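# Close and latch the door with a mobile manipulator

## Task

Push the door fully closed so that it latches. When you finish, no object other than the robot and the door may lie even partly within the yellow tape on the floor (resting on the tape itself is acceptable). The coffee table must be standing upright, and the robot must not have toppled or be left leaning. The door must stay latched by itself; it counts only if it remains shut without the robot holding it.

## Robot and tools

Robot: a Hello Robot Stretch 3 with one arm. It has a two-wheeled base (0.33 m long, 0.34 m wide), a lift that slides up a mast, and a telescoping arm that reaches out to the robot's right side. The arm cannot move forward, so to advance the gripper you drive the base. On-the-spot turns pivot about the point between the drive wheels, which sits 0.05 m behind the front edge. With the arm pulled in and the wrist folded, a turn sweeps a 0.28 m radius; an unfolded, level wrist reaches past that circle. Cameras: head_camera and nav_camera are on the head and both aim with head_pan_rad and head_tilt_rad; wrist_camera rides on the gripper.

Frames: the base frame has its origin on the floor between the drive wheels, x forward, y left, z up. hand_pose is reported in this frame, at the point where closed fingertips meet. The odometry frame is the base frame as it stood at the start. Heading is positive to the left, within -3.142 to 3.142.

execute_actions takes "actions", a list run in order (an empty list just reports state and images). Each action may have "robot", "steps" (1 to 450 control steps at 30 per second, default 1) and "until" (only together with steps; it ends the action early once every listed condition holds). An action with only steps simply waits. "robot" is one command, a list of up to 8 commands run one after another (items may be {"pause_s": s}, s up to 15), or {"stop": true}, which brakes everything and clears the queue.

A command can hold:
- "base": exactly one key. {"translate_m": d} is a relative drive of d metres straight ahead (negative = backward), |d| at most 1. {"rotate_rad": d} is a relative turn in place of d radians, positive counter-clockwise seen from above, |d| at most 3.2. Both are measured from wherever the base is when that command begins. No sideways motion.
- "joints": absolute targets by name; unnamed joints keep their previous targets. Ranges: lift_m 0 to 1.1 (arm height in metres); arm_m 0 to 0.52 (extension in metres); wrist_yaw_rad -1.345 to 4.42 (0 along the arm, positive turns toward the front, 3.0 folds over the base); wrist_pitch_rad -1.57 to 0.451 (0 level, negative tips fingers down); wrist_roll_rad -2.911 to 2.911; gripper_m -0.089 to 0.179 (larger is wider; actual fingertip gap is 0.007 m smaller near closed, 0.025 m smaller wide open, zero below 0.007); head_pan_rad -3.953 to 1.73 (0 forward, positive left, -1.57 looks along the arm); head_tilt_rad -1.53 to 0.419 (negative looks down).
- "contact_limits": {"arm_m": p}, a motor effort in percent (1 to 100) at which the arm motion stops; lower is gentler, too low stops instantly. It lasts until the next arm_m command and is capped at a maximum shown in robot.contact_limits.
Motions in one command start together and keep running across later calls and while you think. A new command overrides at once; to sequence motions, queue them or wait. Any out-of-range or malformed value rejects the whole call.

To wait for everything to finish, use "steps": 450 with "until": {"robot": {"status": "ended"}}. You can also compare fields, e.g. {"lift_m": [">", 0.3], "base_status": ["!=", "moving"]}, using = != < <= > >=; numbers are compared as printed (three decimals, four for base values). {"any": {"status": "ended"}} fires when any one motion or the queue finishes.

Speed: the base is fast (0.30 m/s, 1.9 rad/s) only with lift_m under 0.30, arm_m under 0.03 and wrist_yaw_rad over 2.54; otherwise 0.10 m/s and 0.63 rad/s.

Wrist safety: fold or unfold the wrist only with lift_m in 0.32 to 0.95, wrist_pitch_rad -0.4 and roll near 0; after folding, the lift may drop to 0.25. If wrist_yaw_rad is below -0.4, keep pitch at -0.5 or lower.

Result lines: base_status and joint_status give each motion's state (moving, done, off_target, contact_stop, time_out, stopped, not_commanded, torque_fault). The bracket after base_status shows distance covered versus goal from wheel counts. joint_goals, measured_speeds, motor_effort (percent, peak in brackets, with offset error), lidar_m (12 sectors of 30 degrees, first straight ahead, counter-clockwise, plane 0.17 m high), wrist_depth_mm and head_depth_mm (7x7 grids), base_odometry, turned_by_wheels/turned_by_imu, base_tilt (degrees forward/right, error up to about 4). refusals counts refused goals; queue and queue_left describe the latest queue. Lines starting refused:, dropped:, replaced:, and robot.on_its_own explain refusals, abandoned queues, prior outcomes, slack or switched-off joints, and a base lean of 3 degrees or more. After contact_stop the arm or lift goes slack until commanded again. A wrist servo pushed hard for seconds turns off for 10 s (torque_fault); wait with steps.

zoom_image: {"camera": one of head_camera, nav_camera, wrist_camera, "region": [x0, y0, x1, y1]} in pixels from the top-left, at most 504 by 504, on that camera's latest image.

finished_scene: {"scene": n} ends the current scene; only call it once all motion has ended and the door stays latched on its own.

Avoid: pushing with the gripper high (above about 0.45 m) against something rigid, or pushing again after a contact_stop, as the robot may tip; driving while the gripper holds or hooks something fixed; snagging furniture, especially reversing. If base_tilt shows leaning, back off in small steps, free the gripper, and lower lift_m to about 0.2. Also avoid slams, hard hits, drops and knocking over the coffee table or pushing items into the taped area. Loose objects may occasionally be nudged by outside forces.

Each tool is called after "Request:" as name([rows], argument=value, ...), one row to a line, values as JSON.

## Session

Request:
execute_actions(actions=[])

Scene clock: 0.00 s.
robot.base_odometry: x=+0.000 y=+0.000 heading=+0.000 (m, m, rad; robot's odometry frame)
robot.turned_by_wheels: +0.000 (rad since the last result)
robot.turned_by_imu: +0.000 (rad since the last result)
robot.base_tilt: forward=-0.8 right=+0.0 (deg)
robot.lidar_m: 1.48 2.89 1.43 1.55 1.45 0.88 0.78 0.78 0.93 0.98 0.98 1.17
robot.head_depth_mm: 1795 1362 1367 1372 1377 1384 1395 / 1890 1374 1381 1384 1395 1406 1412 / 1924 1386 1386 1409 1411 1429 1427 / 1916 1402 1404 1414 1427 1439 1439 / 1930 1415 1414 1440 1440 1446 1464 / 1946 2780 2750 2833 2792 2834 2014 / 1950 2728 2729 2729 2795 2765 1987
robot.base_status: not_commanded
robot.joint_positions: lift_m=+0.406 arm_m=-0.001 wrist_yaw_rad=+3.043 wrist_pitch_rad=-0.380 wrist_roll_rad=-0.006 gripper_m=+0.037 head_pan_rad=-0.007 head_tilt_rad=-0.016
robot.joint_goals: lift_m=+0.406 arm_m=-0.001 wrist_yaw_rad=+3.043 wrist_pitch_rad=-0.380 wrist_roll_rad=-0.006 gripper_m=+0.037 head_pan_rad=-0.007 head_tilt_rad=-0.016
robot.joint_status: lift_m=not_commanded arm_m=not_commanded wrist_yaw_rad=not_commanded wrist_pitch_rad=not_commanded wrist_roll_rad=not_commanded gripper_m=not_commanded head_pan_rad=not_commanded head_tilt_rad=not_commanded
robot.measured_speeds: translate_m=+0.000 rotate_rad=+0.000 lift_m=+0.000 arm_m=+0.000 wrist_yaw_rad=+0.000 wrist_pitch_rad=+0.000 wrist_roll_rad=+0.000 head_pan_rad=+0.000 head_tilt_rad=+0.000
robot: refusals=0 queue=idle queue_left=0
robot.motor_effort: left_wheel=+0 right_wheel=+0 lift_m=+24 arm_m=+0 wrist_yaw_rad=+0 wrist_pitch_rad=+6 wrist_roll_rad=+0 gripper_m=+1 head_pan_rad=+0 head_tilt_rad=+1 (%)
robot.hand_pose: x=+0.0012 y=+0.0842 z=+0.4278 quat_wxyz=(+0.167, +0.698, +0.100, +0.689) (m; robot's base frame)
robot.wrist_depth_mm: - - - - - - - / - 977 - - - - - / - - - - - - - / 891 867 991 - - - - / 735 753 - 790 815 827 859 / 625 626 636 651 684 699 707 / 536 550 - 583 576 589 598
pictures: head_camera (sideways: a quarter turn clockwise sets it upright), nav_camera (sideways: a quarter turn counterclockwise sets it upright), wrist_camera
Images, in order (width x height): head_camera 896x504, nav_camera 672x504, wrist_camera 644x364.

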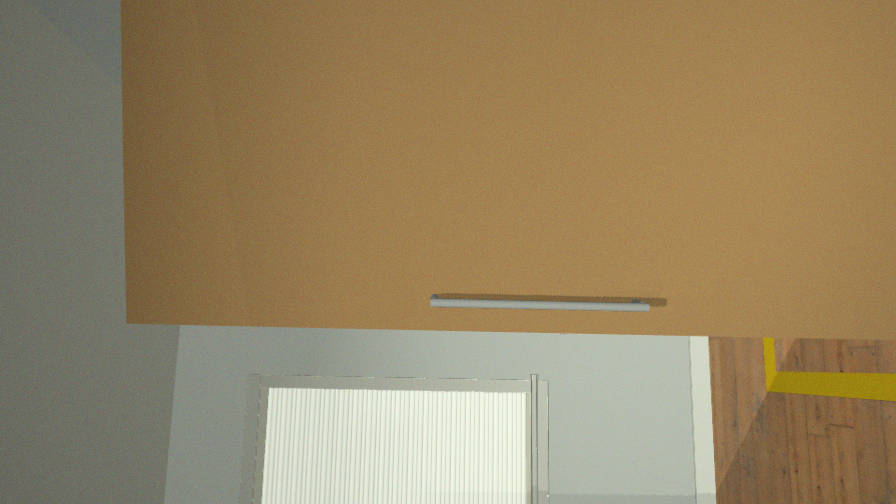

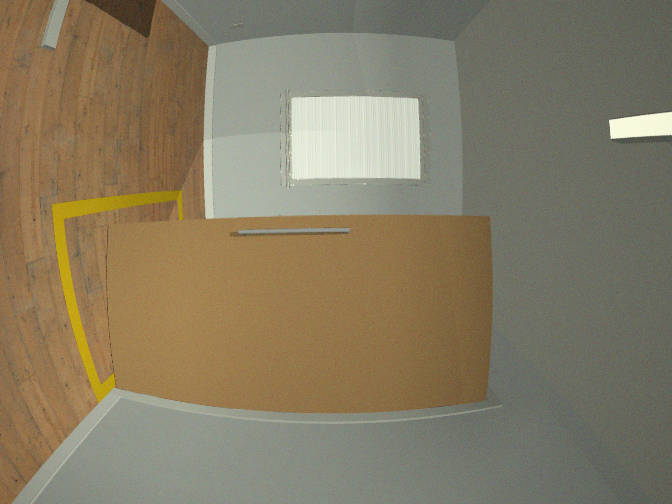

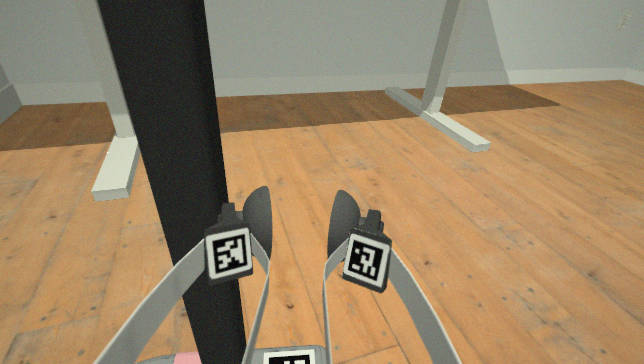

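Request:
execute_actions([
  {"robot": [{"joints": {"lift_m": 0.27, "head_tilt_rad": -0.6}, "base": {"rotate_rad": 0.42}}, {"base": {"translate_m": 1.0}}], "steps": 450, "until": {"robot": {"status": "ended"}}},
])

Scene clock: 8.90 s.
robot.base_odometry: x=+0.913 y=+0.408 heading=+0.420 (m, m, rad; robot's odometry frame)
robot.turned_by_wheels: +0.420 (rad since the last result)
robot.turned_by_imu: +0.424 (rad since the last result)
robot.base_tilt: forward=-0.9 right=+0.3 (deg)
robot.lidar_m: 2.02 1.62 1.36 0.89 1.52 1.76 1.76 1.42 1.18 0.88 0.62 0.60
robot.head_depth_mm: 1588 1737 1958 2122 1733 1415 1192 / 1617 1801 2016 2161 1727 1408 1199 / 1669 1844 2079 2225 1727 1410 1197 / 1717 1878 2133 2240 1735 1410 1197 / 1769 1962 2182 2223 1728 1415 1198 / 1815 2007 2286 2250 1736 1420 1202 / 1864 2068 2263 2234 1739 1407 1196
robot.base_status: done (translate_m +1.0000 of +1.0000)
robot.joint_positions: lift_m=+0.271 arm_m=-0.001 wrist_yaw_rad=+3.043 wrist_pitch_rad=-0.380 wrist_roll_rad=-0.006 gripper_m=+0.037 head_pan_rad=-0.007 head_tilt_rad=-0.594
robot.joint_goals: lift_m=+0.270 arm_m=-0.001 wrist_yaw_rad=+3.043 wrist_pitch_rad=-0.380 wrist_roll_rad=-0.006 gripper_m=+0.037 head_pan_rad=-0.007 head_tilt_rad=-0.600
robot.joint_status: lift_m=done arm_m=not_commanded wrist_yaw_rad=not_commanded wrist_pitch_rad=not_commanded wrist_roll_rad=not_commanded gripper_m=not_commanded head_pan_rad=not_commanded head_tilt_rad=done
robot.measured_speeds: translate_m=+0.000 rotate_rad=+0.000 lift_m=+0.000 arm_m=+0.000 wrist_yaw_rad=+0.000 wrist_pitch_rad=+0.000 wrist_roll_rad=+0.000 head_pan_rad=+0.000 head_tilt_rad=+0.000
robot: refusals=0 queue=done queue_left=0
robot.motor_effort: left_wheel=-3(8) right_wheel=+2(8) lift_m=+14(24) arm_m=+0(0) wrist_yaw_rad=+0(0) wrist_pitch_rad=+6(6) wrist_roll_rad=+0(0) gripper_m=+1(1) head_pan_rad=-1(0) head_tilt_rad=-3(24) (%)
robot.hand_pose: x=+0.0012 y=+0.0842 z=+0.2918 quat_wxyz=(+0.168, +0.698, +0.100, +0.689) (m; robot's base frame)
robot.wrist_depth_mm: - - - - - - - / - - - - - - - / 867 888 928 982 - - - / 671 679 742 731 776 793 823 / 544 557 - 591 618 628 652 / 466 496 - 504 501 515 531 / - - - - 429 438 449
pictures: head_camera (sideways: a quarter turn clockwise sets it upright), nav_camera (sideways: a quarter turn counterclockwise sets it upright), wrist_camera
Images, in order (width x height): head_camera 896x504, nav_camera 672x504, wrist_camera 644x364.

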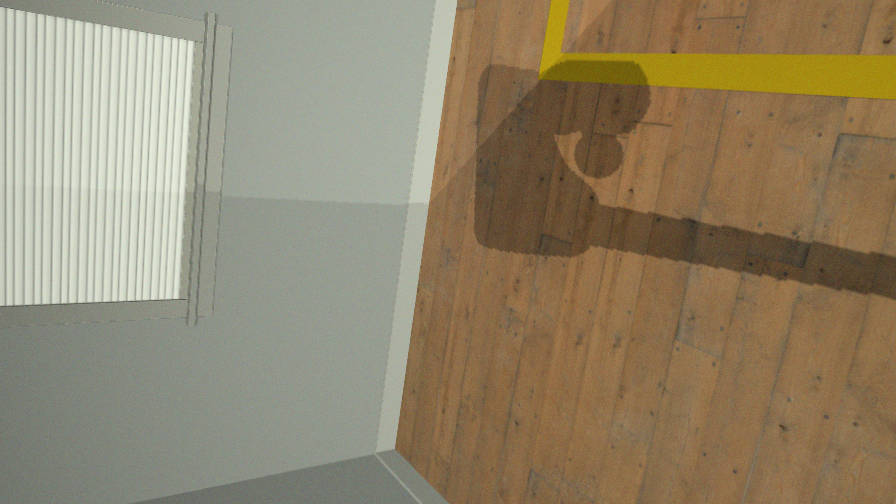

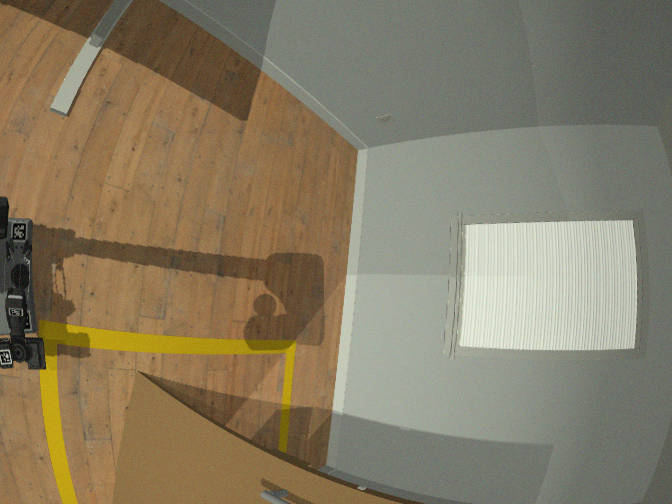

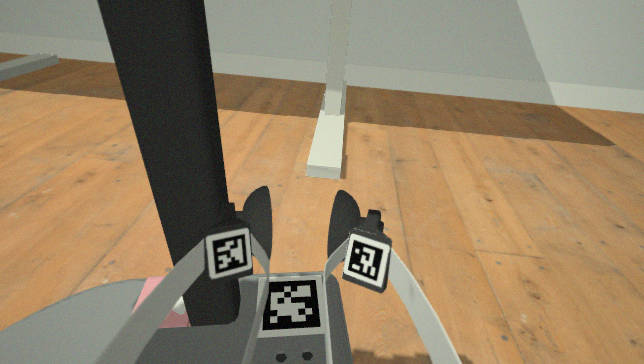

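Request:
execute_actions([
  {"robot": {"joints": {"head_pan_rad": -1.75, "head_tilt_rad": -0.6}, "base": {"translate_m": 0.9}}, "steps": 450, "until": {"robot": {"status": "ended"}}},
])

Scene clock: 14.47 s.
robot.base_odometry: x=+1.735 y=+0.775 heading=+0.420 (m, m, rad; robot's odometry frame)
robot.turned_by_wheels: +0.000 (rad since the last result)
robot.turned_by_imu: +0.004 (rad since the last result)
robot.base_tilt: forward=-0.9 right=+0.1 (deg)
robot.lidar_m: 1.14 1.29 1.17 1.17 1.14 2.16 2.63 0.58 0.59 1.02 1.14 1.14
robot.head_depth_mm: 2887 3206 3088 2230 1735 1386 1138 / 2957 3212 3106 2216 1726 1418 1190 / 2976 3315 3105 2221 1725 1420 1199 / 3004 3310 3105 2229 1731 1411 1205 / 2974 3243 1532 1672 1457 1419 1200 / 1143 1272 1434 1604 1456 1414 1198 / 1157 1289 1454 1660 1716 1417 1195
robot.base_status: done (translate_m +0.9000 of +0.9000)
robot.joint_positions: lift_m=+0.271 arm_m=-0.001 wrist_yaw_rad=+3.043 wrist_pitch_rad=-0.380 wrist_roll_rad=-0.006 gripper_m=+0.037 head_pan_rad=-1.743 head_tilt_rad=-0.594
robot.joint_goals: lift_m=+0.270 arm_m=-0.001 wrist_yaw_rad=+3.043 wrist_pitch_rad=-0.380 wrist_roll_rad=-0.006 gripper_m=+0.037 head_pan_rad=-1.750 head_tilt_rad=-0.600
robot.joint_status: lift_m=done arm_m=not_commanded wrist_yaw_rad=not_commanded wrist_pitch_rad=not_commanded wrist_roll_rad=not_commanded gripper_m=not_commanded head_pan_rad=done head_tilt_rad=done
robot.measured_speeds: translate_m=+0.000 rotate_rad=+0.000 lift_m=+0.000 arm_m=+0.000 wrist_yaw_rad=+0.000 wrist_pitch_rad=+0.000 wrist_roll_rad=+0.000 head_pan_rad=+0.000 head_tilt_rad=+0.000
robot: refusals=0 queue=done queue_left=0
robot.motor_effort: left_wheel=-2(7) right_wheel=+2(11) lift_m=+14(14) arm_m=+0(0) wrist_yaw_rad=+0(0) wrist_pitch_rad=+6(6) wrist_roll_rad=+0(0) gripper_m=-1(1) head_pan_rad=-3(33) head_tilt_rad=-2(3) (%)
robot.hand_pose: x=+0.0012 y=+0.0842 z=+0.2918 quat_wxyz=(+0.168, +0.698, +0.100, +0.689) (m; robot's base frame)
robot.wrist_depth_mm: - - - - - - - / - - - - - - - / 856 900 949 966 - - - / 664 683 755 735 774 788 826 / 547 556 - 590 606 623 647 / 466 494 - 506 502 517 532 / - - - - 432 439 450
pictures: head_camera (sideways: a quarter turn clockwise sets it upright), nav_camera (sideways: a quarter turn counterclockwise sets it upright), wrist_camera
Images, in order (width x height): head_camera 896x504, nav_camera 672x504, wrist_camera 644x364.

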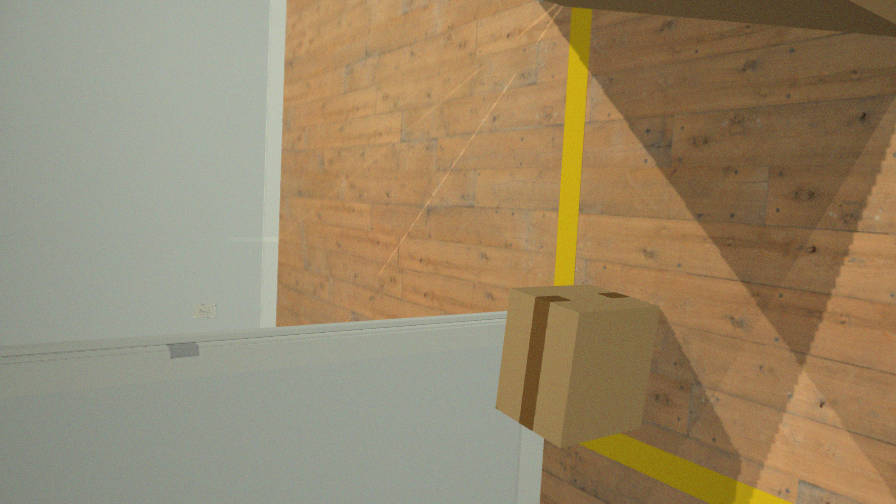

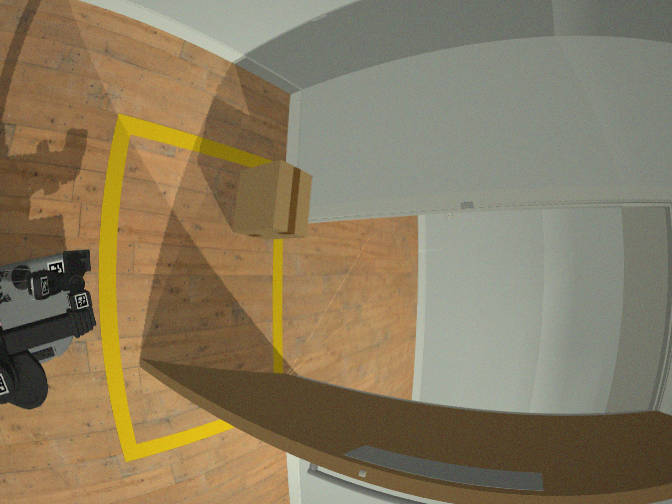

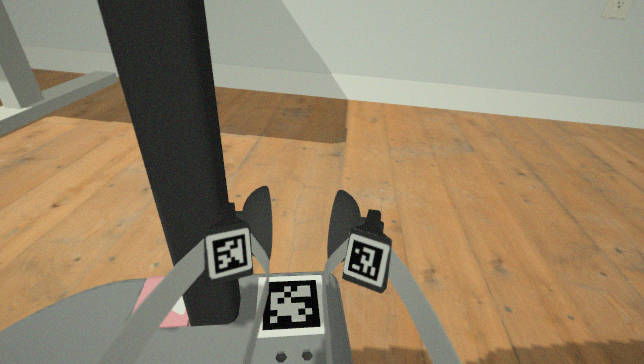

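Request:
execute_actions([
  {"robot": [{"joints": {"head_pan_rad": 0.0, "head_tilt_rad": -1.0}, "base": {"rotate_rad": -1.86}}, {"base": {"translate_m": 0.5}}], "steps": 450, "until": {"robot": {"status": "ended"}}},
])

Scene clock: 29.70 s.
robot.base_odometry: x=+1.800 y=+0.279 heading=-1.440 (m, m, rad; robot's odometry frame)
robot.turned_by_wheels: -1.860 (rad since the last result)
robot.turned_by_imu: -1.846 (rad since the last result)
robot.base_tilt: forward=-0.8 right=+0.1 (deg)
robot.lidar_m: 3.12 0.55 0.68 1.18 1.20 1.57 1.66 1.48 2.23 0.29 0.32 0.51
robot.head_depth_mm: 2360 1970 1699 1442 1262 1075 909 / 2407 1986 1694 1481 1317 1185 1094 / 2404 1986 1713 1483 1320 1190 1100 / 2415 1995 1713 1489 1330 1188 1103 / 2423 2021 1702 1494 1326 1192 1105 / 2444 2022 1722 1275 1273 1198 1086 / 2424 1077 1148 1179 1235 1202 1087
robot.base_status: done (translate_m +0.5000 of +0.5000)
robot.joint_positions: lift_m=+0.271 arm_m=-0.001 wrist_yaw_rad=+3.043 wrist_pitch_rad=-0.380 wrist_roll_rad=-0.006 gripper_m=+0.037 head_pan_rad=-0.007 head_tilt_rad=-0.989
robot.joint_goals: lift_m=+0.270 arm_m=-0.001 wrist_yaw_rad=+3.043 wrist_pitch_rad=-0.380 wrist_roll_rad=-0.006 gripper_m=+0.037 head_pan_rad=+0.000 head_tilt_rad=-1.000
robot.joint_status: lift_m=done arm_m=not_commanded wrist_yaw_rad=not_commanded wrist_pitch_rad=not_commanded wrist_roll_rad=not_commanded gripper_m=not_commanded head_pan_rad=done head_tilt_rad=done
robot.measured_speeds: translate_m=+0.000 rotate_rad=+0.000 lift_m=+0.000 arm_m=+0.000 wrist_yaw_rad=+0.000 wrist_pitch_rad=+0.000 wrist_roll_rad=+0.000 head_pan_rad=+0.000 head_tilt_rad=+0.000
robot: refusals=0 queue=done queue_left=0
robot.motor_effort: left_wheel=+1(14) right_wheel=-1(6) lift_m=+14(14) arm_m=+0(0) wrist_yaw_rad=+0(0) wrist_pitch_rad=+6(6) wrist_roll_rad=+0(0) gripper_m=+0(0) head_pan_rad=+3(32) head_tilt_rad=-4(22) (%)
robot.hand_pose: x=+0.0012 y=+0.0842 z=+0.2918 quat_wxyz=(+0.168, +0.698, +0.100, +0.689) (m; robot's base frame)
robot.wrist_depth_mm: - - - - - - 829 / - - - - - - 573 / 855 893 967 982 - 703 489 / 668 689 745 749 769 694 487 / 547 549 - 596 608 616 530 / 466 493 - 506 502 514 529 / - - - - 429 441 449
pictures: head_camera (sideways: a quarter turn clockwise sets it upright), nav_camera (sideways: a quarter turn counterclockwise sets it upright), wrist_camera
Images, in order (width x height): head_camera 896x504, nav_camera 672x504, wrist_camera 644x364.

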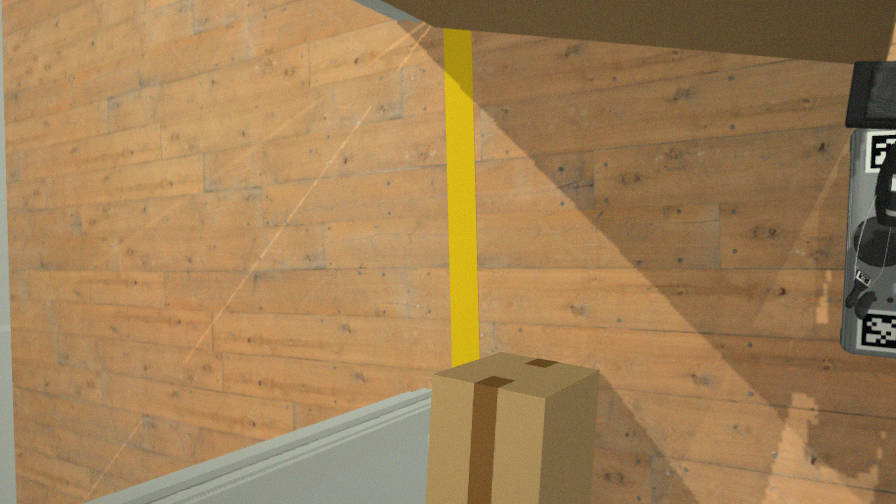

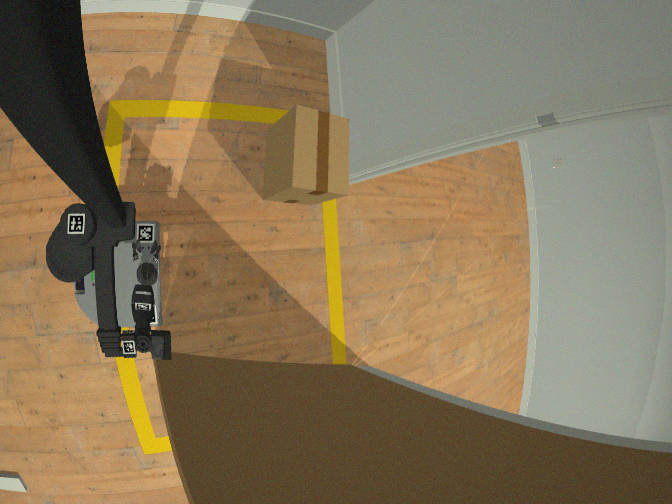

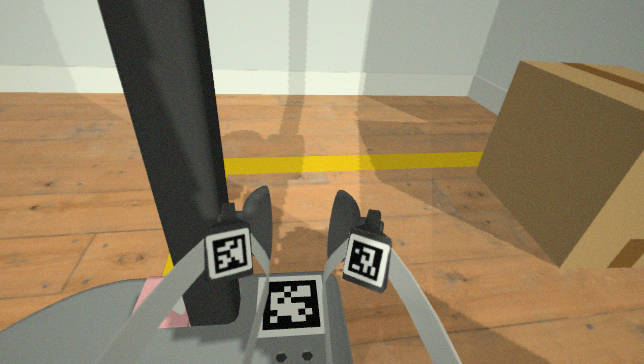

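Request:
execute_actions([
  {"robot": [{"base": {"translate_m": 0.56}}, {"base": {"rotate_rad": 1.66}}, {"base": {"translate_m": 0.18}}], "steps": 450, "until": {"robot": {"status": "ended"}}},
])

Scene clock: 41.40 s.
robot.base_odometry: x=+2.049 y=-0.237 heading=+0.220 (m, m, rad; robot's odometry frame)
robot.turned_by_wheels: +1.660 (rad since the last result)
robot.turned_by_imu: +1.654 (rad since the last result)
robot.base_tilt: forward=-0.9 right=+0.0 (deg)
robot.lidar_m: - 1.21 1.48 2.23 0.65 0.57 0.57 0.67 2.65 2.56 0.15 -
robot.head_depth_mm: 915 1029 1071 1045 1017 1002 1077 / 921 1099 1360 1444 1300 1154 1075 / 925 1109 1364 1489 1336 934 882 / 933 1112 1375 1493 1329 950 1005 / 936 1129 1392 1493 1334 1198 1105 / 942 1126 1417 1499 1335 1197 1087 / 948 1142 1424 1501 1335 1200 1089
robot.base_status: done (translate_m +0.1800 of +0.1800)
robot.joint_positions: lift_m=+0.271 arm_m=-0.001 wrist_yaw_rad=+3.043 wrist_pitch_rad=-0.380 wrist_roll_rad=-0.006 gripper_m=+0.037 head_pan_rad=-0.007 head_tilt_rad=-0.989
robot.joint_goals: lift_m=+0.270 arm_m=-0.001 wrist_yaw_rad=+3.043 wrist_pitch_rad=-0.380 wrist_roll_rad=-0.006 gripper_m=+0.037 head_pan_rad=+0.000 head_tilt_rad=-1.000
robot.joint_status: lift_m=done arm_m=not_commanded wrist_yaw_rad=not_commanded wrist_pitch_rad=not_commanded wrist_roll_rad=not_commanded gripper_m=not_commanded head_pan_rad=done head_tilt_rad=done
robot.measured_speeds: translate_m=+0.000 rotate_rad=+0.000 lift_m=+0.000 arm_m=+0.000 wrist_yaw_rad=+0.000 wrist_pitch_rad=+0.000 wrist_roll_rad=+0.000 head_pan_rad=+0.000 head_tilt_rad=+0.000
robot: refusals=0 queue=done queue_left=0
robot.motor_effort: left_wheel=-2(11) right_wheel=+2(13) lift_m=+14(14) arm_m=+0(0) wrist_yaw_rad=+0(0) wrist_pitch_rad=+6(6) wrist_roll_rad=+0(0) gripper_m=+0(0) head_pan_rad=+2(3) head_tilt_rad=-4(4) (%)
robot.hand_pose: x=+0.0012 y=+0.0842 z=+0.2918 quat_wxyz=(+0.168, +0.698, +0.100, +0.689) (m; robot's base frame)
robot.wrist_depth_mm: - - - - - - - / - - - - - - - / 590 888 960 980 - - 995 / 608 680 750 741 774 782 822 / 546 560 - 593 611 627 651 / 469 493 - 505 499 177 165 / - - - - 430 164 140
pictures: head_camera (sideways: a quarter turn clockwise sets it upright), nav_camera (sideways: a quarter turn counterclockwise sets it upright), wrist_camera
Images, in order (width x height): head_camera 896x504, nav_camera 672x504, wrist_camera 644x364.

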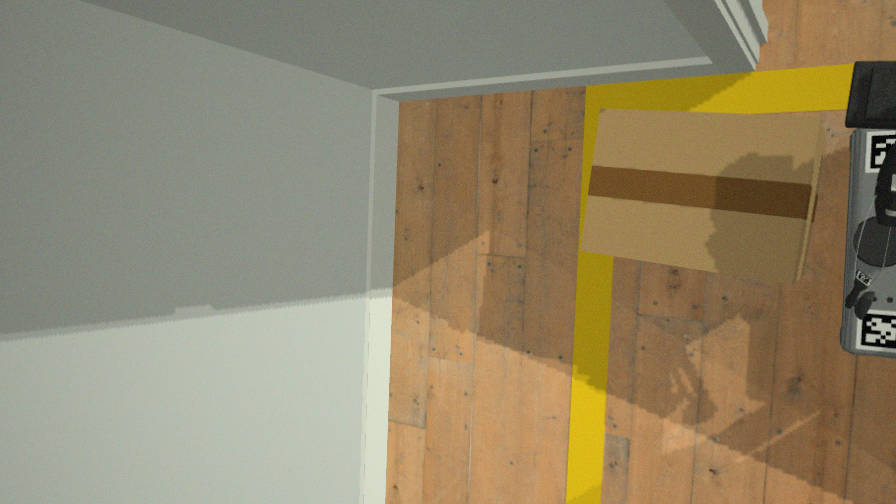

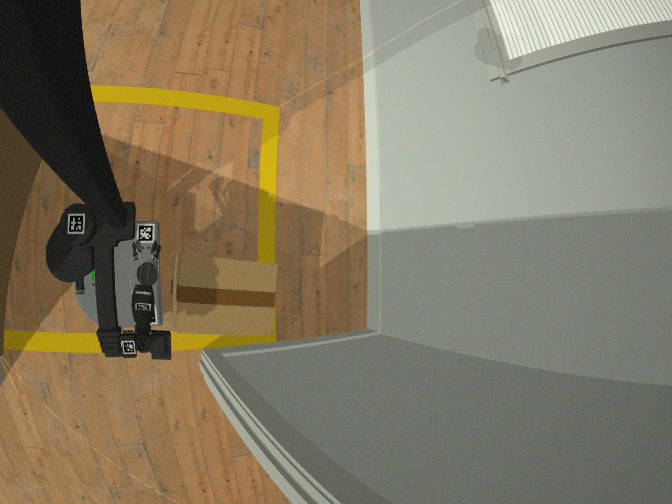

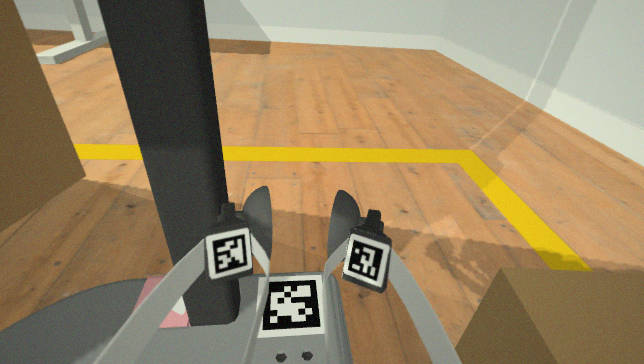

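Request:
execute_actions([
  {"robot": {"base": {"translate_m": 0.54}}, "steps": 450, "until": {"robot": {"status": "ended"}}},
])

Scene clock: 46.73 s.
robot.base_odometry: x=+2.576 y=-0.119 heading=+0.220 (m, m, rad; robot's odometry frame)
robot.turned_by_wheels: +0.000 (rad since the last result)
robot.turned_by_imu: -0.108 (rad since the last result)
robot.base_tilt: forward=-1.0 right=+0.1 (deg)
robot.lidar_m: - - 0.78 1.47 2.30 1.09 1.08 1.20 0.29 0.27 0.15 -
robot.head_depth_mm: 450 538 648 740 765 787 806 / 448 536 670 883 1080 1057 1010 / 445 533 664 873 1201 933 861 / 444 531 656 861 1185 935 863 / 441 526 654 853 1237 1197 1110 / 439 523 648 846 1224 1192 1082 / 437 520 642 836 1212 1203 1088
robot.base_status: done (translate_m +0.5399 of +0.5400)
robot.joint_positions: lift_m=+0.271 arm_m=-0.001 wrist_yaw_rad=+3.043 wrist_pitch_rad=-0.380 wrist_roll_rad=-0.006 gripper_m=+0.037 head_pan_rad=-0.006 head_tilt_rad=-0.990
robot.joint_goals: lift_m=+0.270 arm_m=-0.001 wrist_yaw_rad=+3.043 wrist_pitch_rad=-0.380 wrist_roll_rad=-0.006 gripper_m=+0.037 head_pan_rad=+0.000 head_tilt_rad=-1.000
robot.joint_status: lift_m=done arm_m=not_commanded wrist_yaw_rad=not_commanded wrist_pitch_rad=not_commanded wrist_roll_rad=not_commanded gripper_m=not_commanded head_pan_rad=done head_tilt_rad=done
robot.measured_speeds: translate_m=+0.000 rotate_rad=+0.000 lift_m=+0.000 arm_m=+0.000 wrist_yaw_rad=+0.000 wrist_pitch_rad=+0.000 wrist_roll_rad=+0.000 head_pan_rad=+0.000 head_tilt_rad=+0.000
robot: refusals=0 queue=done queue_left=0
robot.on_its_own: right_wheel is at rest, and its effort (+22) is outside its rest range (-18 to +18)
robot.motor_effort: left_wheel=+7(39) right_wheel=+22(55) lift_m=+14(14) arm_m=+0(0) wrist_yaw_rad=+0(0) wrist_pitch_rad=+7(7) wrist_roll_rad=+0(0) gripper_m=+0(0) head_pan_rad=+2(2) head_tilt_rad=-4(4) (%)
robot.hand_pose: x=+0.0012 y=+0.0842 z=+0.2918 quat_wxyz=(+0.168, +0.698, +0.100, +0.689) (m; robot's base frame)
robot.wrist_depth_mm: - - - - - 658 484 / - - - - - 670 487 / 863 880 952 991 961 683 492 / 669 683 749 751 766 667 498 / 544 558 - 588 617 603 499 / 467 497 - 500 164 161 165 / - - - - 154 137 141
pictures: head_camera (sideways: a quarter turn clockwise sets it upright), nav_camera (sideways: a quarter turn counterclockwise sets it upright), wrist_camera
Images, in order (width x height): head_camera 896x504, nav_camera 672x504, wrist_camera 644x364.

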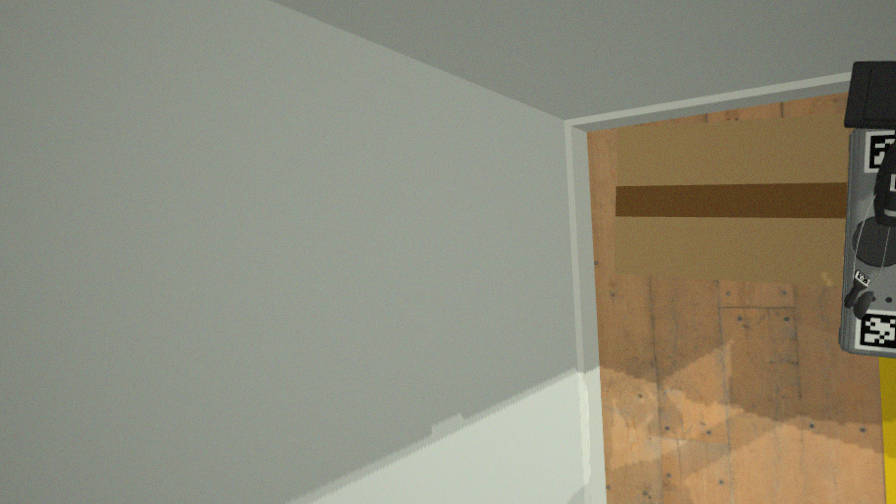

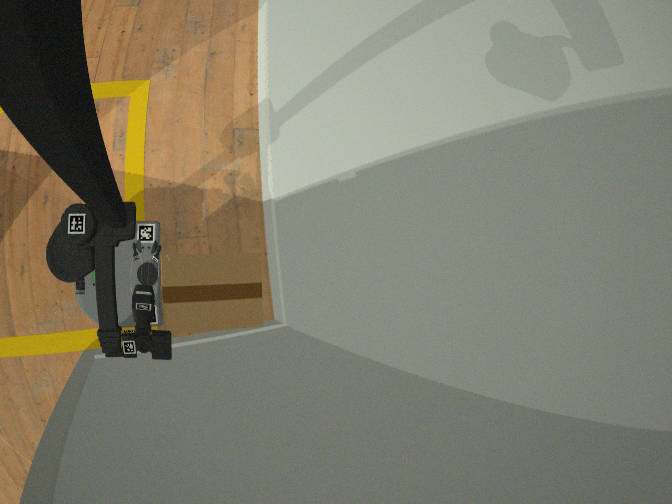

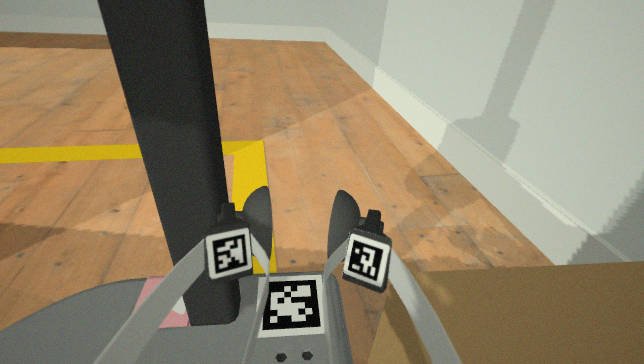

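Request:
execute_actions([
  {"robot": [{"base": {"translate_m": -0.17}, "joints": {"head_pan_rad": -1.3, "head_tilt_rad": -1.0}}, {"base": {"rotate_rad": -0.88}}, {"base": {"translate_m": -1.0}}], "steps": 450, "until": {"robot": {"status": "ended"}}},
])

Scene clock: 78.37 s.
robot.base_odometry: x=+1.620 y=+0.457 heading=-0.660 (m, m, rad; robot's odometry frame)
robot.turned_by_wheels: -0.880 (rad since the last result)
robot.turned_by_imu: -0.878 (rad since the last result)
robot.base_tilt: forward=-0.8 right=+0.0 (deg)
robot.lidar_m: 1.12 1.23 1.24 1.32 1.45 1.42 1.25 2.19 2.53 0.32 0.35 1.24
robot.head_depth_mm: 1664 1944 1686 1481 1311 1182 1073 / 336 399 1627 1483 1314 1184 - / 294 331 405 551 1257 1203 - / 354 428 545 741 1136 1192 1096 / 501 659 957 1444 1336 1192 1087 / 831 1887 1728 1492 1342 1196 1084 / 2435 2011 1732 1503 1346 1199 1082
robot.base_status: done (translate_m -1.0000 of -1.0000)
robot.joint_positions: lift_m=+0.271 arm_m=-0.001 wrist_yaw_rad=+3.043 wrist_pitch_rad=-0.380 wrist_roll_rad=-0.006 gripper_m=+0.037 head_pan_rad=-1.294 head_tilt_rad=-0.990
robot.joint_goals: lift_m=+0.270 arm_m=-0.001 wrist_yaw_rad=+3.043 wrist_pitch_rad=-0.380 wrist_roll_rad=-0.006 gripper_m=+0.037 head_pan_rad=-1.300 head_tilt_rad=-1.000
robot.joint_status: lift_m=done arm_m=not_commanded wrist_yaw_rad=not_commanded wrist_pitch_rad=not_commanded wrist_roll_rad=not_commanded gripper_m=not_commanded head_pan_rad=done head_tilt_rad=done
robot.measured_speeds: translate_m=+0.000 rotate_rad=+0.000 lift_m=+0.000 arm_m=+0.000 wrist_yaw_rad=+0.000 wrist_pitch_rad=+0.000 wrist_roll_rad=+0.000 head_pan_rad=+0.000 head_tilt_rad=+0.000
robot: refusals=0 queue=done queue_left=0
robot.motor_effort: left_wheel=+2(12) right_wheel=-1(21) lift_m=+14(14) arm_m=+0(0) wrist_yaw_rad=-1(0) wrist_pitch_rad=+6(6) wrist_roll_rad=+0(1) gripper_m=+0(1) head_pan_rad=-3(33) head_tilt_rad=-4(3) (%)
robot.hand_pose: x=+0.0012 y=+0.0841 z=+0.2918 quat_wxyz=(+0.168, +0.698, +0.100, +0.689) (m; robot's base frame)
robot.wrist_depth_mm: - - - - - - 935 / - - - - - - 999 / 871 894 946 996 - - - / 673 675 752 737 753 798 836 / 542 555 - 594 616 627 643 / 468 493 - 503 499 519 531 / - - - - 434 444 446
pictures: head_camera (sideways: a quarter turn clockwise sets it upright), nav_camera (sideways: a quarter turn counterclockwise sets it upright), wrist_camera
Images, in order (width x height): head_camera 896x504, nav_camera 672x504, wrist_camera 644x364.

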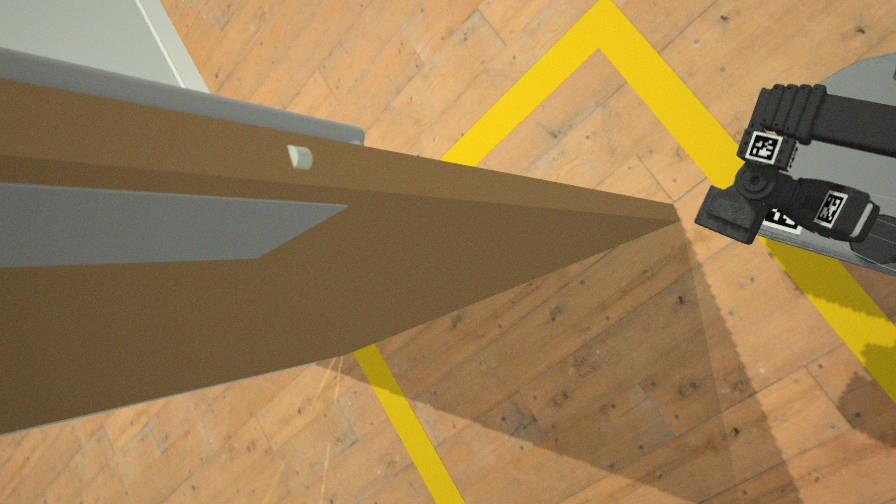

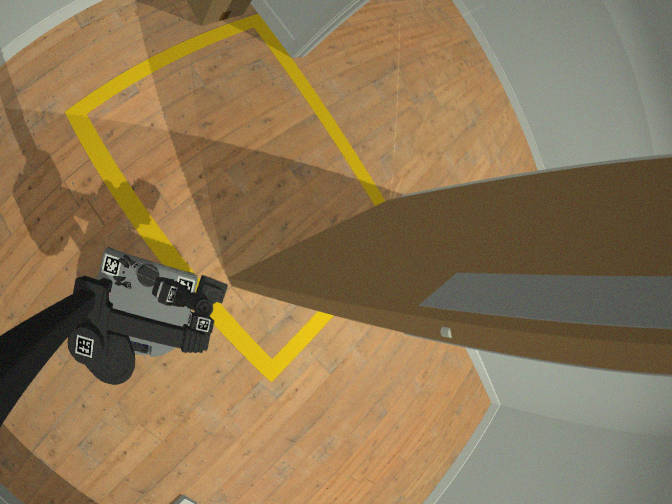

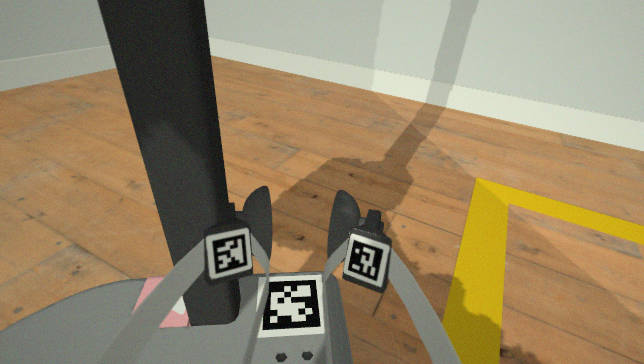

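Request:
execute_actions([
  {"robot": [{"base": {"translate_m": -0.08}}, {"joints": {"arm_m": 0.19}}], "steps": 450, "until": {"robot": {"status": "ended"}}},
])

Scene clock: 84.73 s.
robot.base_odometry: x=+1.557 y=+0.506 heading=-0.660 (m, m, rad; robot's odometry frame)
robot.turned_by_wheels: +0.000 (rad since the last result)
robot.turned_by_imu: +0.001 (rad since the last result)
robot.base_tilt: forward=-0.8 right=+0.0 (deg)
robot.lidar_m: 1.19 1.32 1.29 1.37 1.39 1.36 1.17 2.08 2.49 1.56 0.34 3.43
robot.head_depth_mm: 1761 1951 1691 1484 1311 1184 1078 / 1590 1894 1692 1484 1345 1198 - / 1428 1733 1697 1492 1338 1168 - / 388 452 558 639 1058 1196 1097 / 301 368 520 963 1310 1189 1081 / 450 749 1612 1499 1340 1202 1087 / 2216 2024 1725 1502 1335 1195 1091
robot.base_status: done (translate_m -0.0800 of -0.0800)
robot.joint_positions: lift_m=+0.271 arm_m=+0.190 wrist_yaw_rad=+3.043 wrist_pitch_rad=-0.380 wrist_roll_rad=-0.006 gripper_m=+0.037 head_pan_rad=-1.294 head_tilt_rad=-0.990
robot.joint_goals: lift_m=+0.270 arm_m=+0.190 wrist_yaw_rad=+3.043 wrist_pitch_rad=-0.380 wrist_roll_rad=-0.006 gripper_m=+0.037 head_pan_rad=-1.300 head_tilt_rad=-1.000
robot.joint_status: lift_m=done arm_m=done wrist_yaw_rad=not_commanded wrist_pitch_rad=not_commanded wrist_roll_rad=not_commanded gripper_m=not_commanded head_pan_rad=done head_tilt_rad=done
robot.measured_speeds: translate_m=+0.000 rotate_rad=+0.000 lift_m=+0.000 arm_m=+0.000 wrist_yaw_rad=+0.000 wrist_pitch_rad=+0.000 wrist_roll_rad=+0.000 head_pan_rad=+0.000 head_tilt_rad=+0.000
robot: refusals=0 queue=done queue_left=0
robot.motor_effort: left_wheel=+2(8) right_wheel=-1(9) lift_m=+14(14) arm_m=+4(4) wrist_yaw_rad=+0(0) wrist_pitch_rad=+7(7) wrist_roll_rad=+0(0) gripper_m=+0(1) head_pan_rad=-3(3) head_tilt_rad=-4(4) (%)
robot.hand_pose: x=+0.0012 y=-0.1067 z=+0.2918 quat_wxyz=(+0.168, +0.698, +0.100, +0.689) (m; robot's base frame)
robot.wrist_depth_mm: - - - - - - - / - - - - - - - / 865 912 928 984 - - - / 675 729 - 775 770 799 835 / 546 - - - 612 633 647 / - - - - 500 518 532 / - - - - 429 440 448
pictures: head_camera (sideways: a quarter turn clockwise sets it upright), nav_camera (sideways: a quarter turn counterclockwise sets it upright), wrist_camera
Images, in order (width x height): head_camera 896x504, nav_camera 672x504, wrist_camera 644x364.

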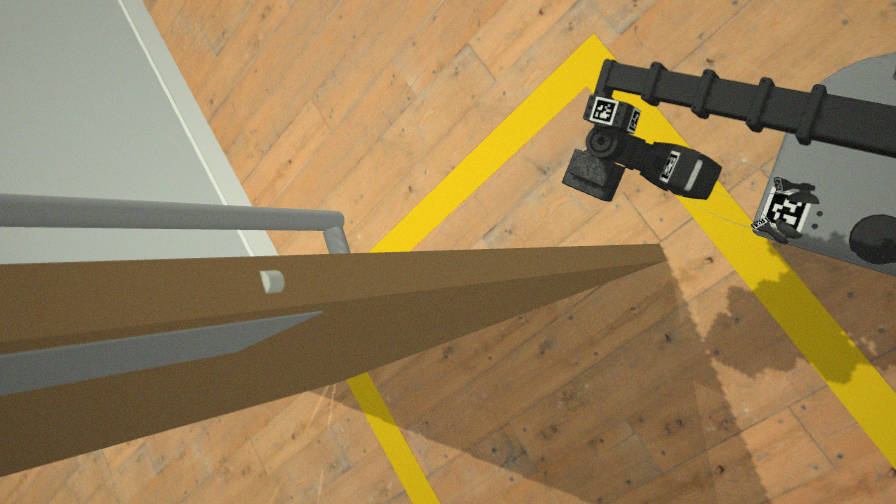

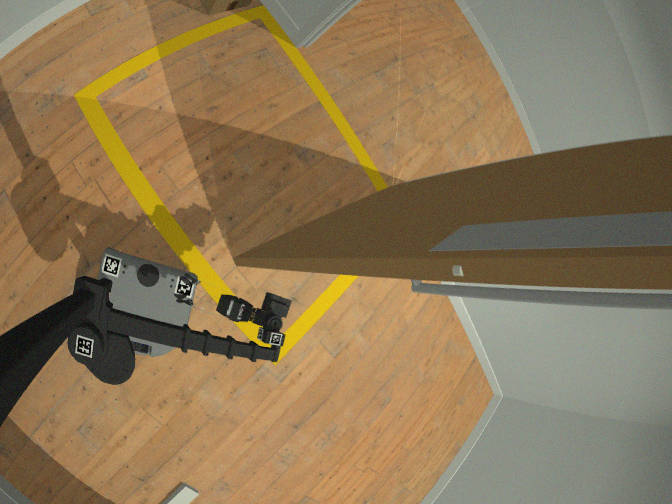

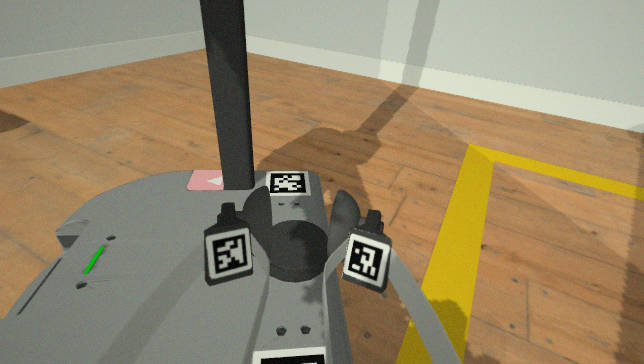

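Request:
execute_actions([
  {"robot": {"base": {"translate_m": 0.8}, "joints": {"head_pan_rad": -1.1}}, "steps": 90},
])

Request:
execute_actions([
  {"steps": 300, "until": {"robot": {"status": "ended"}}},
])

Scene clock: 89.17 s.
robot.base_odometry: x=+1.767 y=+0.342 heading=-0.660 (m, m, rad; robot's odometry frame)
robot.turned_by_wheels: +0.000 (rad since the last result)
robot.turned_by_imu: -0.012 (rad since the last result)
robot.base_tilt: forward=-0.8 right=-0.5 (deg)
robot.lidar_m: 0.93 0.96 1.14 1.21 1.61 1.58 1.43 2.39 2.63 0.21 0.21 1.01
robot.head_depth_mm: - - 1633 495 1315 1167 1078 / - - - 307 1292 1169 - / 550 540 531 519 518 1022 - / 2419 2012 1713 1505 1323 1186 1096 / 2429 2022 1720 1503 1332 1188 1077 / 2414 2015 1715 1493 1330 1183 1085 / 2446 2005 1719 1505 1338 1196 1091
robot.base_status: moving (translate_m +0.2663 of +0.8000)
robot.joint_positions: lift_m=+0.271 arm_m=+0.190 wrist_yaw_rad=+3.048 wrist_pitch_rad=-0.378 wrist_roll_rad=-0.006 gripper_m=+0.037 head_pan_rad=-1.106 head_tilt_rad=-0.990
robot.joint_goals: lift_m=+0.270 arm_m=+0.190 wrist_yaw_rad=+3.048 wrist_pitch_rad=-0.378 wrist_roll_rad=-0.006 gripper_m=+0.037 head_pan_rad=-1.100 head_tilt_rad=-1.000
robot.joint_status: lift_m=done arm_m=done wrist_yaw_rad=not_commanded wrist_pitch_rad=not_commanded wrist_roll_rad=not_commanded gripper_m=not_commanded head_pan_rad=done head_tilt_rad=done
robot.measured_speeds: translate_m=+0.100 rotate_rad=+0.001 lift_m=+0.000 arm_m=+0.000 wrist_yaw_rad=-0.060 wrist_pitch_rad=+0.000 wrist_roll_rad=+0.000 head_pan_rad=+0.000 head_tilt_rad=+0.000
robot: refusals=0 queue=running queue_left=0
robot.motor_effort: left_wheel=+3(18) right_wheel=+1(29) lift_m=+14(14) arm_m=+2(3) wrist_yaw_rad=-3(12) wrist_pitch_rad=+6(7) wrist_roll_rad=+0(0) gripper_m=+1(2) head_pan_rad=+3(14) head_tilt_rad=-4(4) (%)
robot.hand_pose: x=+0.0002 y=-0.1065 z=+0.2922 quat_wxyz=(+0.165, +0.698, +0.101, +0.690) (m; robot's base frame)
robot.wrist_depth_mm: - - - - - - 980 / - - - - - - - / 883 914 946 984 - - - / 677 729 - 787 762 801 825 / 551 - - - 609 633 651 / - - - - 506 516 534 / - - - - 427 439 445
pictures: head_camera (sideways: a quarter turn clockwise sets it upright), nav_camera (sideways: a quarter turn counterclockwise sets it upright), wrist_camera
Images, in order (width x height): head_camera 896x504, nav_camera 672x504, wrist_camera 644x364.

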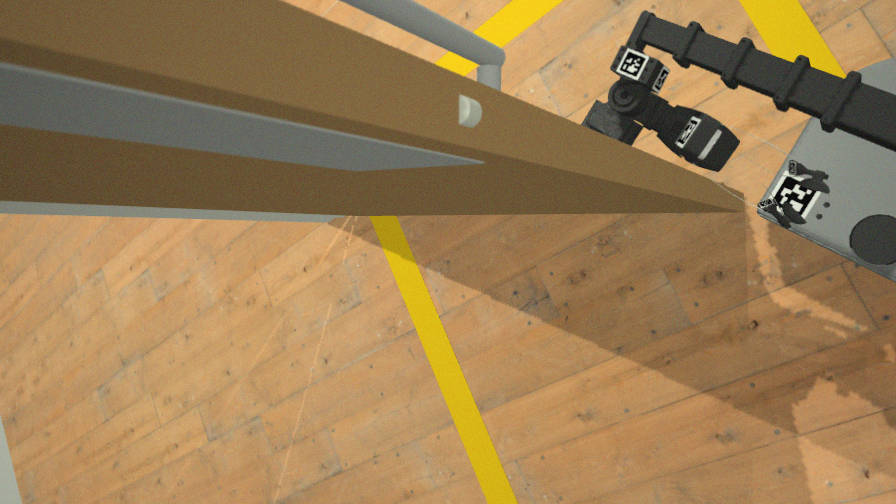

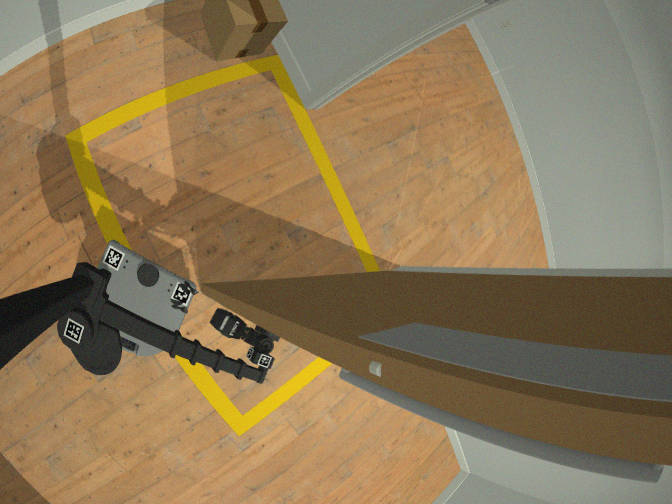

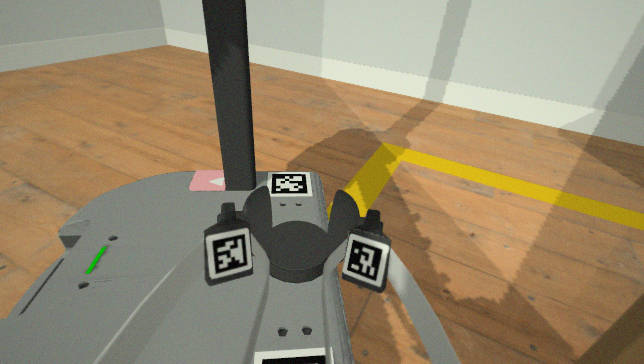

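Scene clock: 95.10 s.
robot.base_odometry: x=+2.188 y=+0.015 heading=-0.661 (m, m, rad; robot's odometry frame)
robot.turned_by_wheels: -0.001 (rad since the last result)
robot.turned_by_imu: -0.475 (rad since the last result)
robot.base_tilt: forward=-1.0 right=+0.2 (deg)
robot.lidar_m: 0.60 0.50 0.48 0.84 0.91 1.36 1.92 1.89 2.84 0.18 0.17 2.90
robot.head_depth_mm: - - 1607 1417 1321 1167 1079 / - - - 1416 1320 1174 - / - - - 322 387 1020 - / 983 1178 1455 1451 1305 1173 1096 / 2421 1997 1710 1497 1334 1202 1084 / 2433 2016 1718 1496 1331 1195 1091 / 2432 2027 1727 1497 1337 1193 1090
robot.base_status: off_target (translate_m +0.7998 of +0.8000)
robot.joint_positions: lift_m=+0.271 arm_m=+0.190 wrist_yaw_rad=+3.045 wrist_pitch_rad=-0.379 wrist_roll_rad=-0.006 gripper_m=+0.037 head_pan_rad=-1.106 head_tilt_rad=-0.990
robot.joint_goals: lift_m=+0.270 arm_m=+0.190 wrist_yaw_rad=+3.045 wrist_pitch_rad=-0.379 wrist_roll_rad=-0.006 gripper_m=+0.037 head_pan_rad=-1.100 head_tilt_rad=-1.000
robot.joint_status: lift_m=done arm_m=done wrist_yaw_rad=not_commanded wrist_pitch_rad=not_commanded wrist_roll_rad=not_commanded gripper_m=not_commanded head_pan_rad=done head_tilt_rad=done
robot.measured_speeds: translate_m=+0.000 rotate_rad=+0.000 lift_m=+0.000 arm_m=+0.000 wrist_yaw_rad=+0.000 wrist_pitch_rad=+0.000 wrist_roll_rad=+0.000 head_pan_rad=+0.000 head_tilt_rad=+0.000
robot: refusals=0 queue=done queue_left=0
robot.on_its_own: right_wheel is at rest, and its effort (+51) is outside its rest range (-18 to +18)
robot.motor_effort: left_wheel=+6(18) right_wheel=+51(65) lift_m=+14(14) arm_m=+2(2) wrist_yaw_rad=-2(5) wrist_pitch_rad=+6(6) wrist_roll_rad=-1(0) gripper_m=+1(2) head_pan_rad=+3(3) head_tilt_rad=-4(4) (%)
robot.hand_pose: x=+0.0008 y=-0.1067 z=+0.2920 quat_wxyz=(+0.167, +0.698, +0.100, +0.689) (m; robot's base frame)
robot.wrist_depth_mm: 980 - - 992 985 945 48 / - - - - - 607 49 / 867 921 933 971 906 63 51 / 669 729 - 773 731 65 53 / 548 - - - 614 69 55 / - - - - 480 73 58 / - - - - 417 77 60
pictures: head_camera (sideways: a quarter turn clockwise sets it upright), nav_camera (sideways: a quarter turn counterclockwise sets it upright), wrist_camera
Images, in order (width x height): head_camera 896x504, nav_camera 672x504, wrist_camera 644x364.

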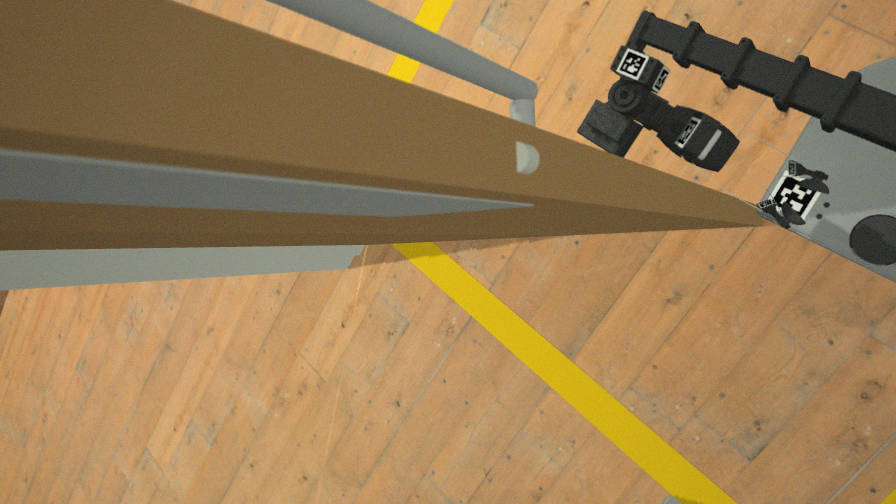

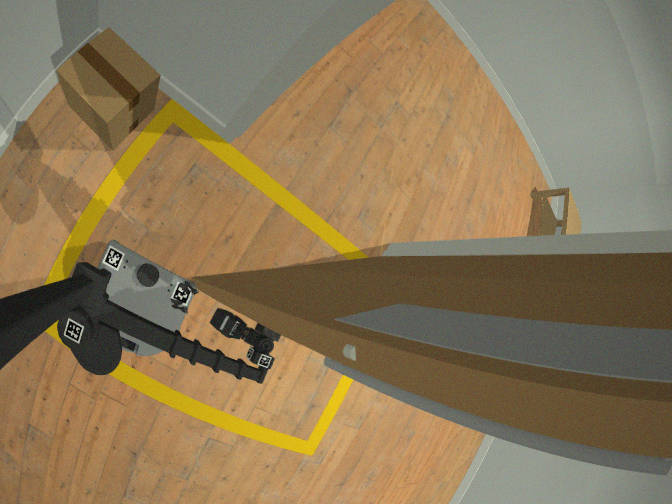

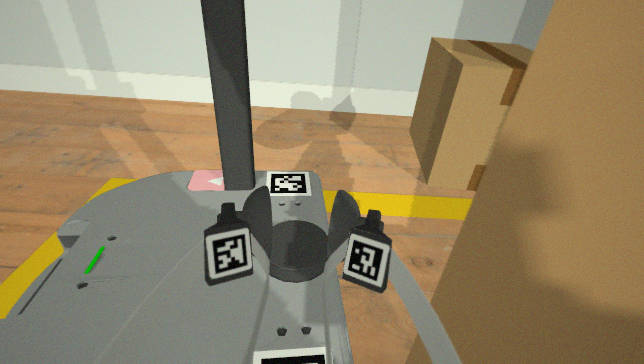

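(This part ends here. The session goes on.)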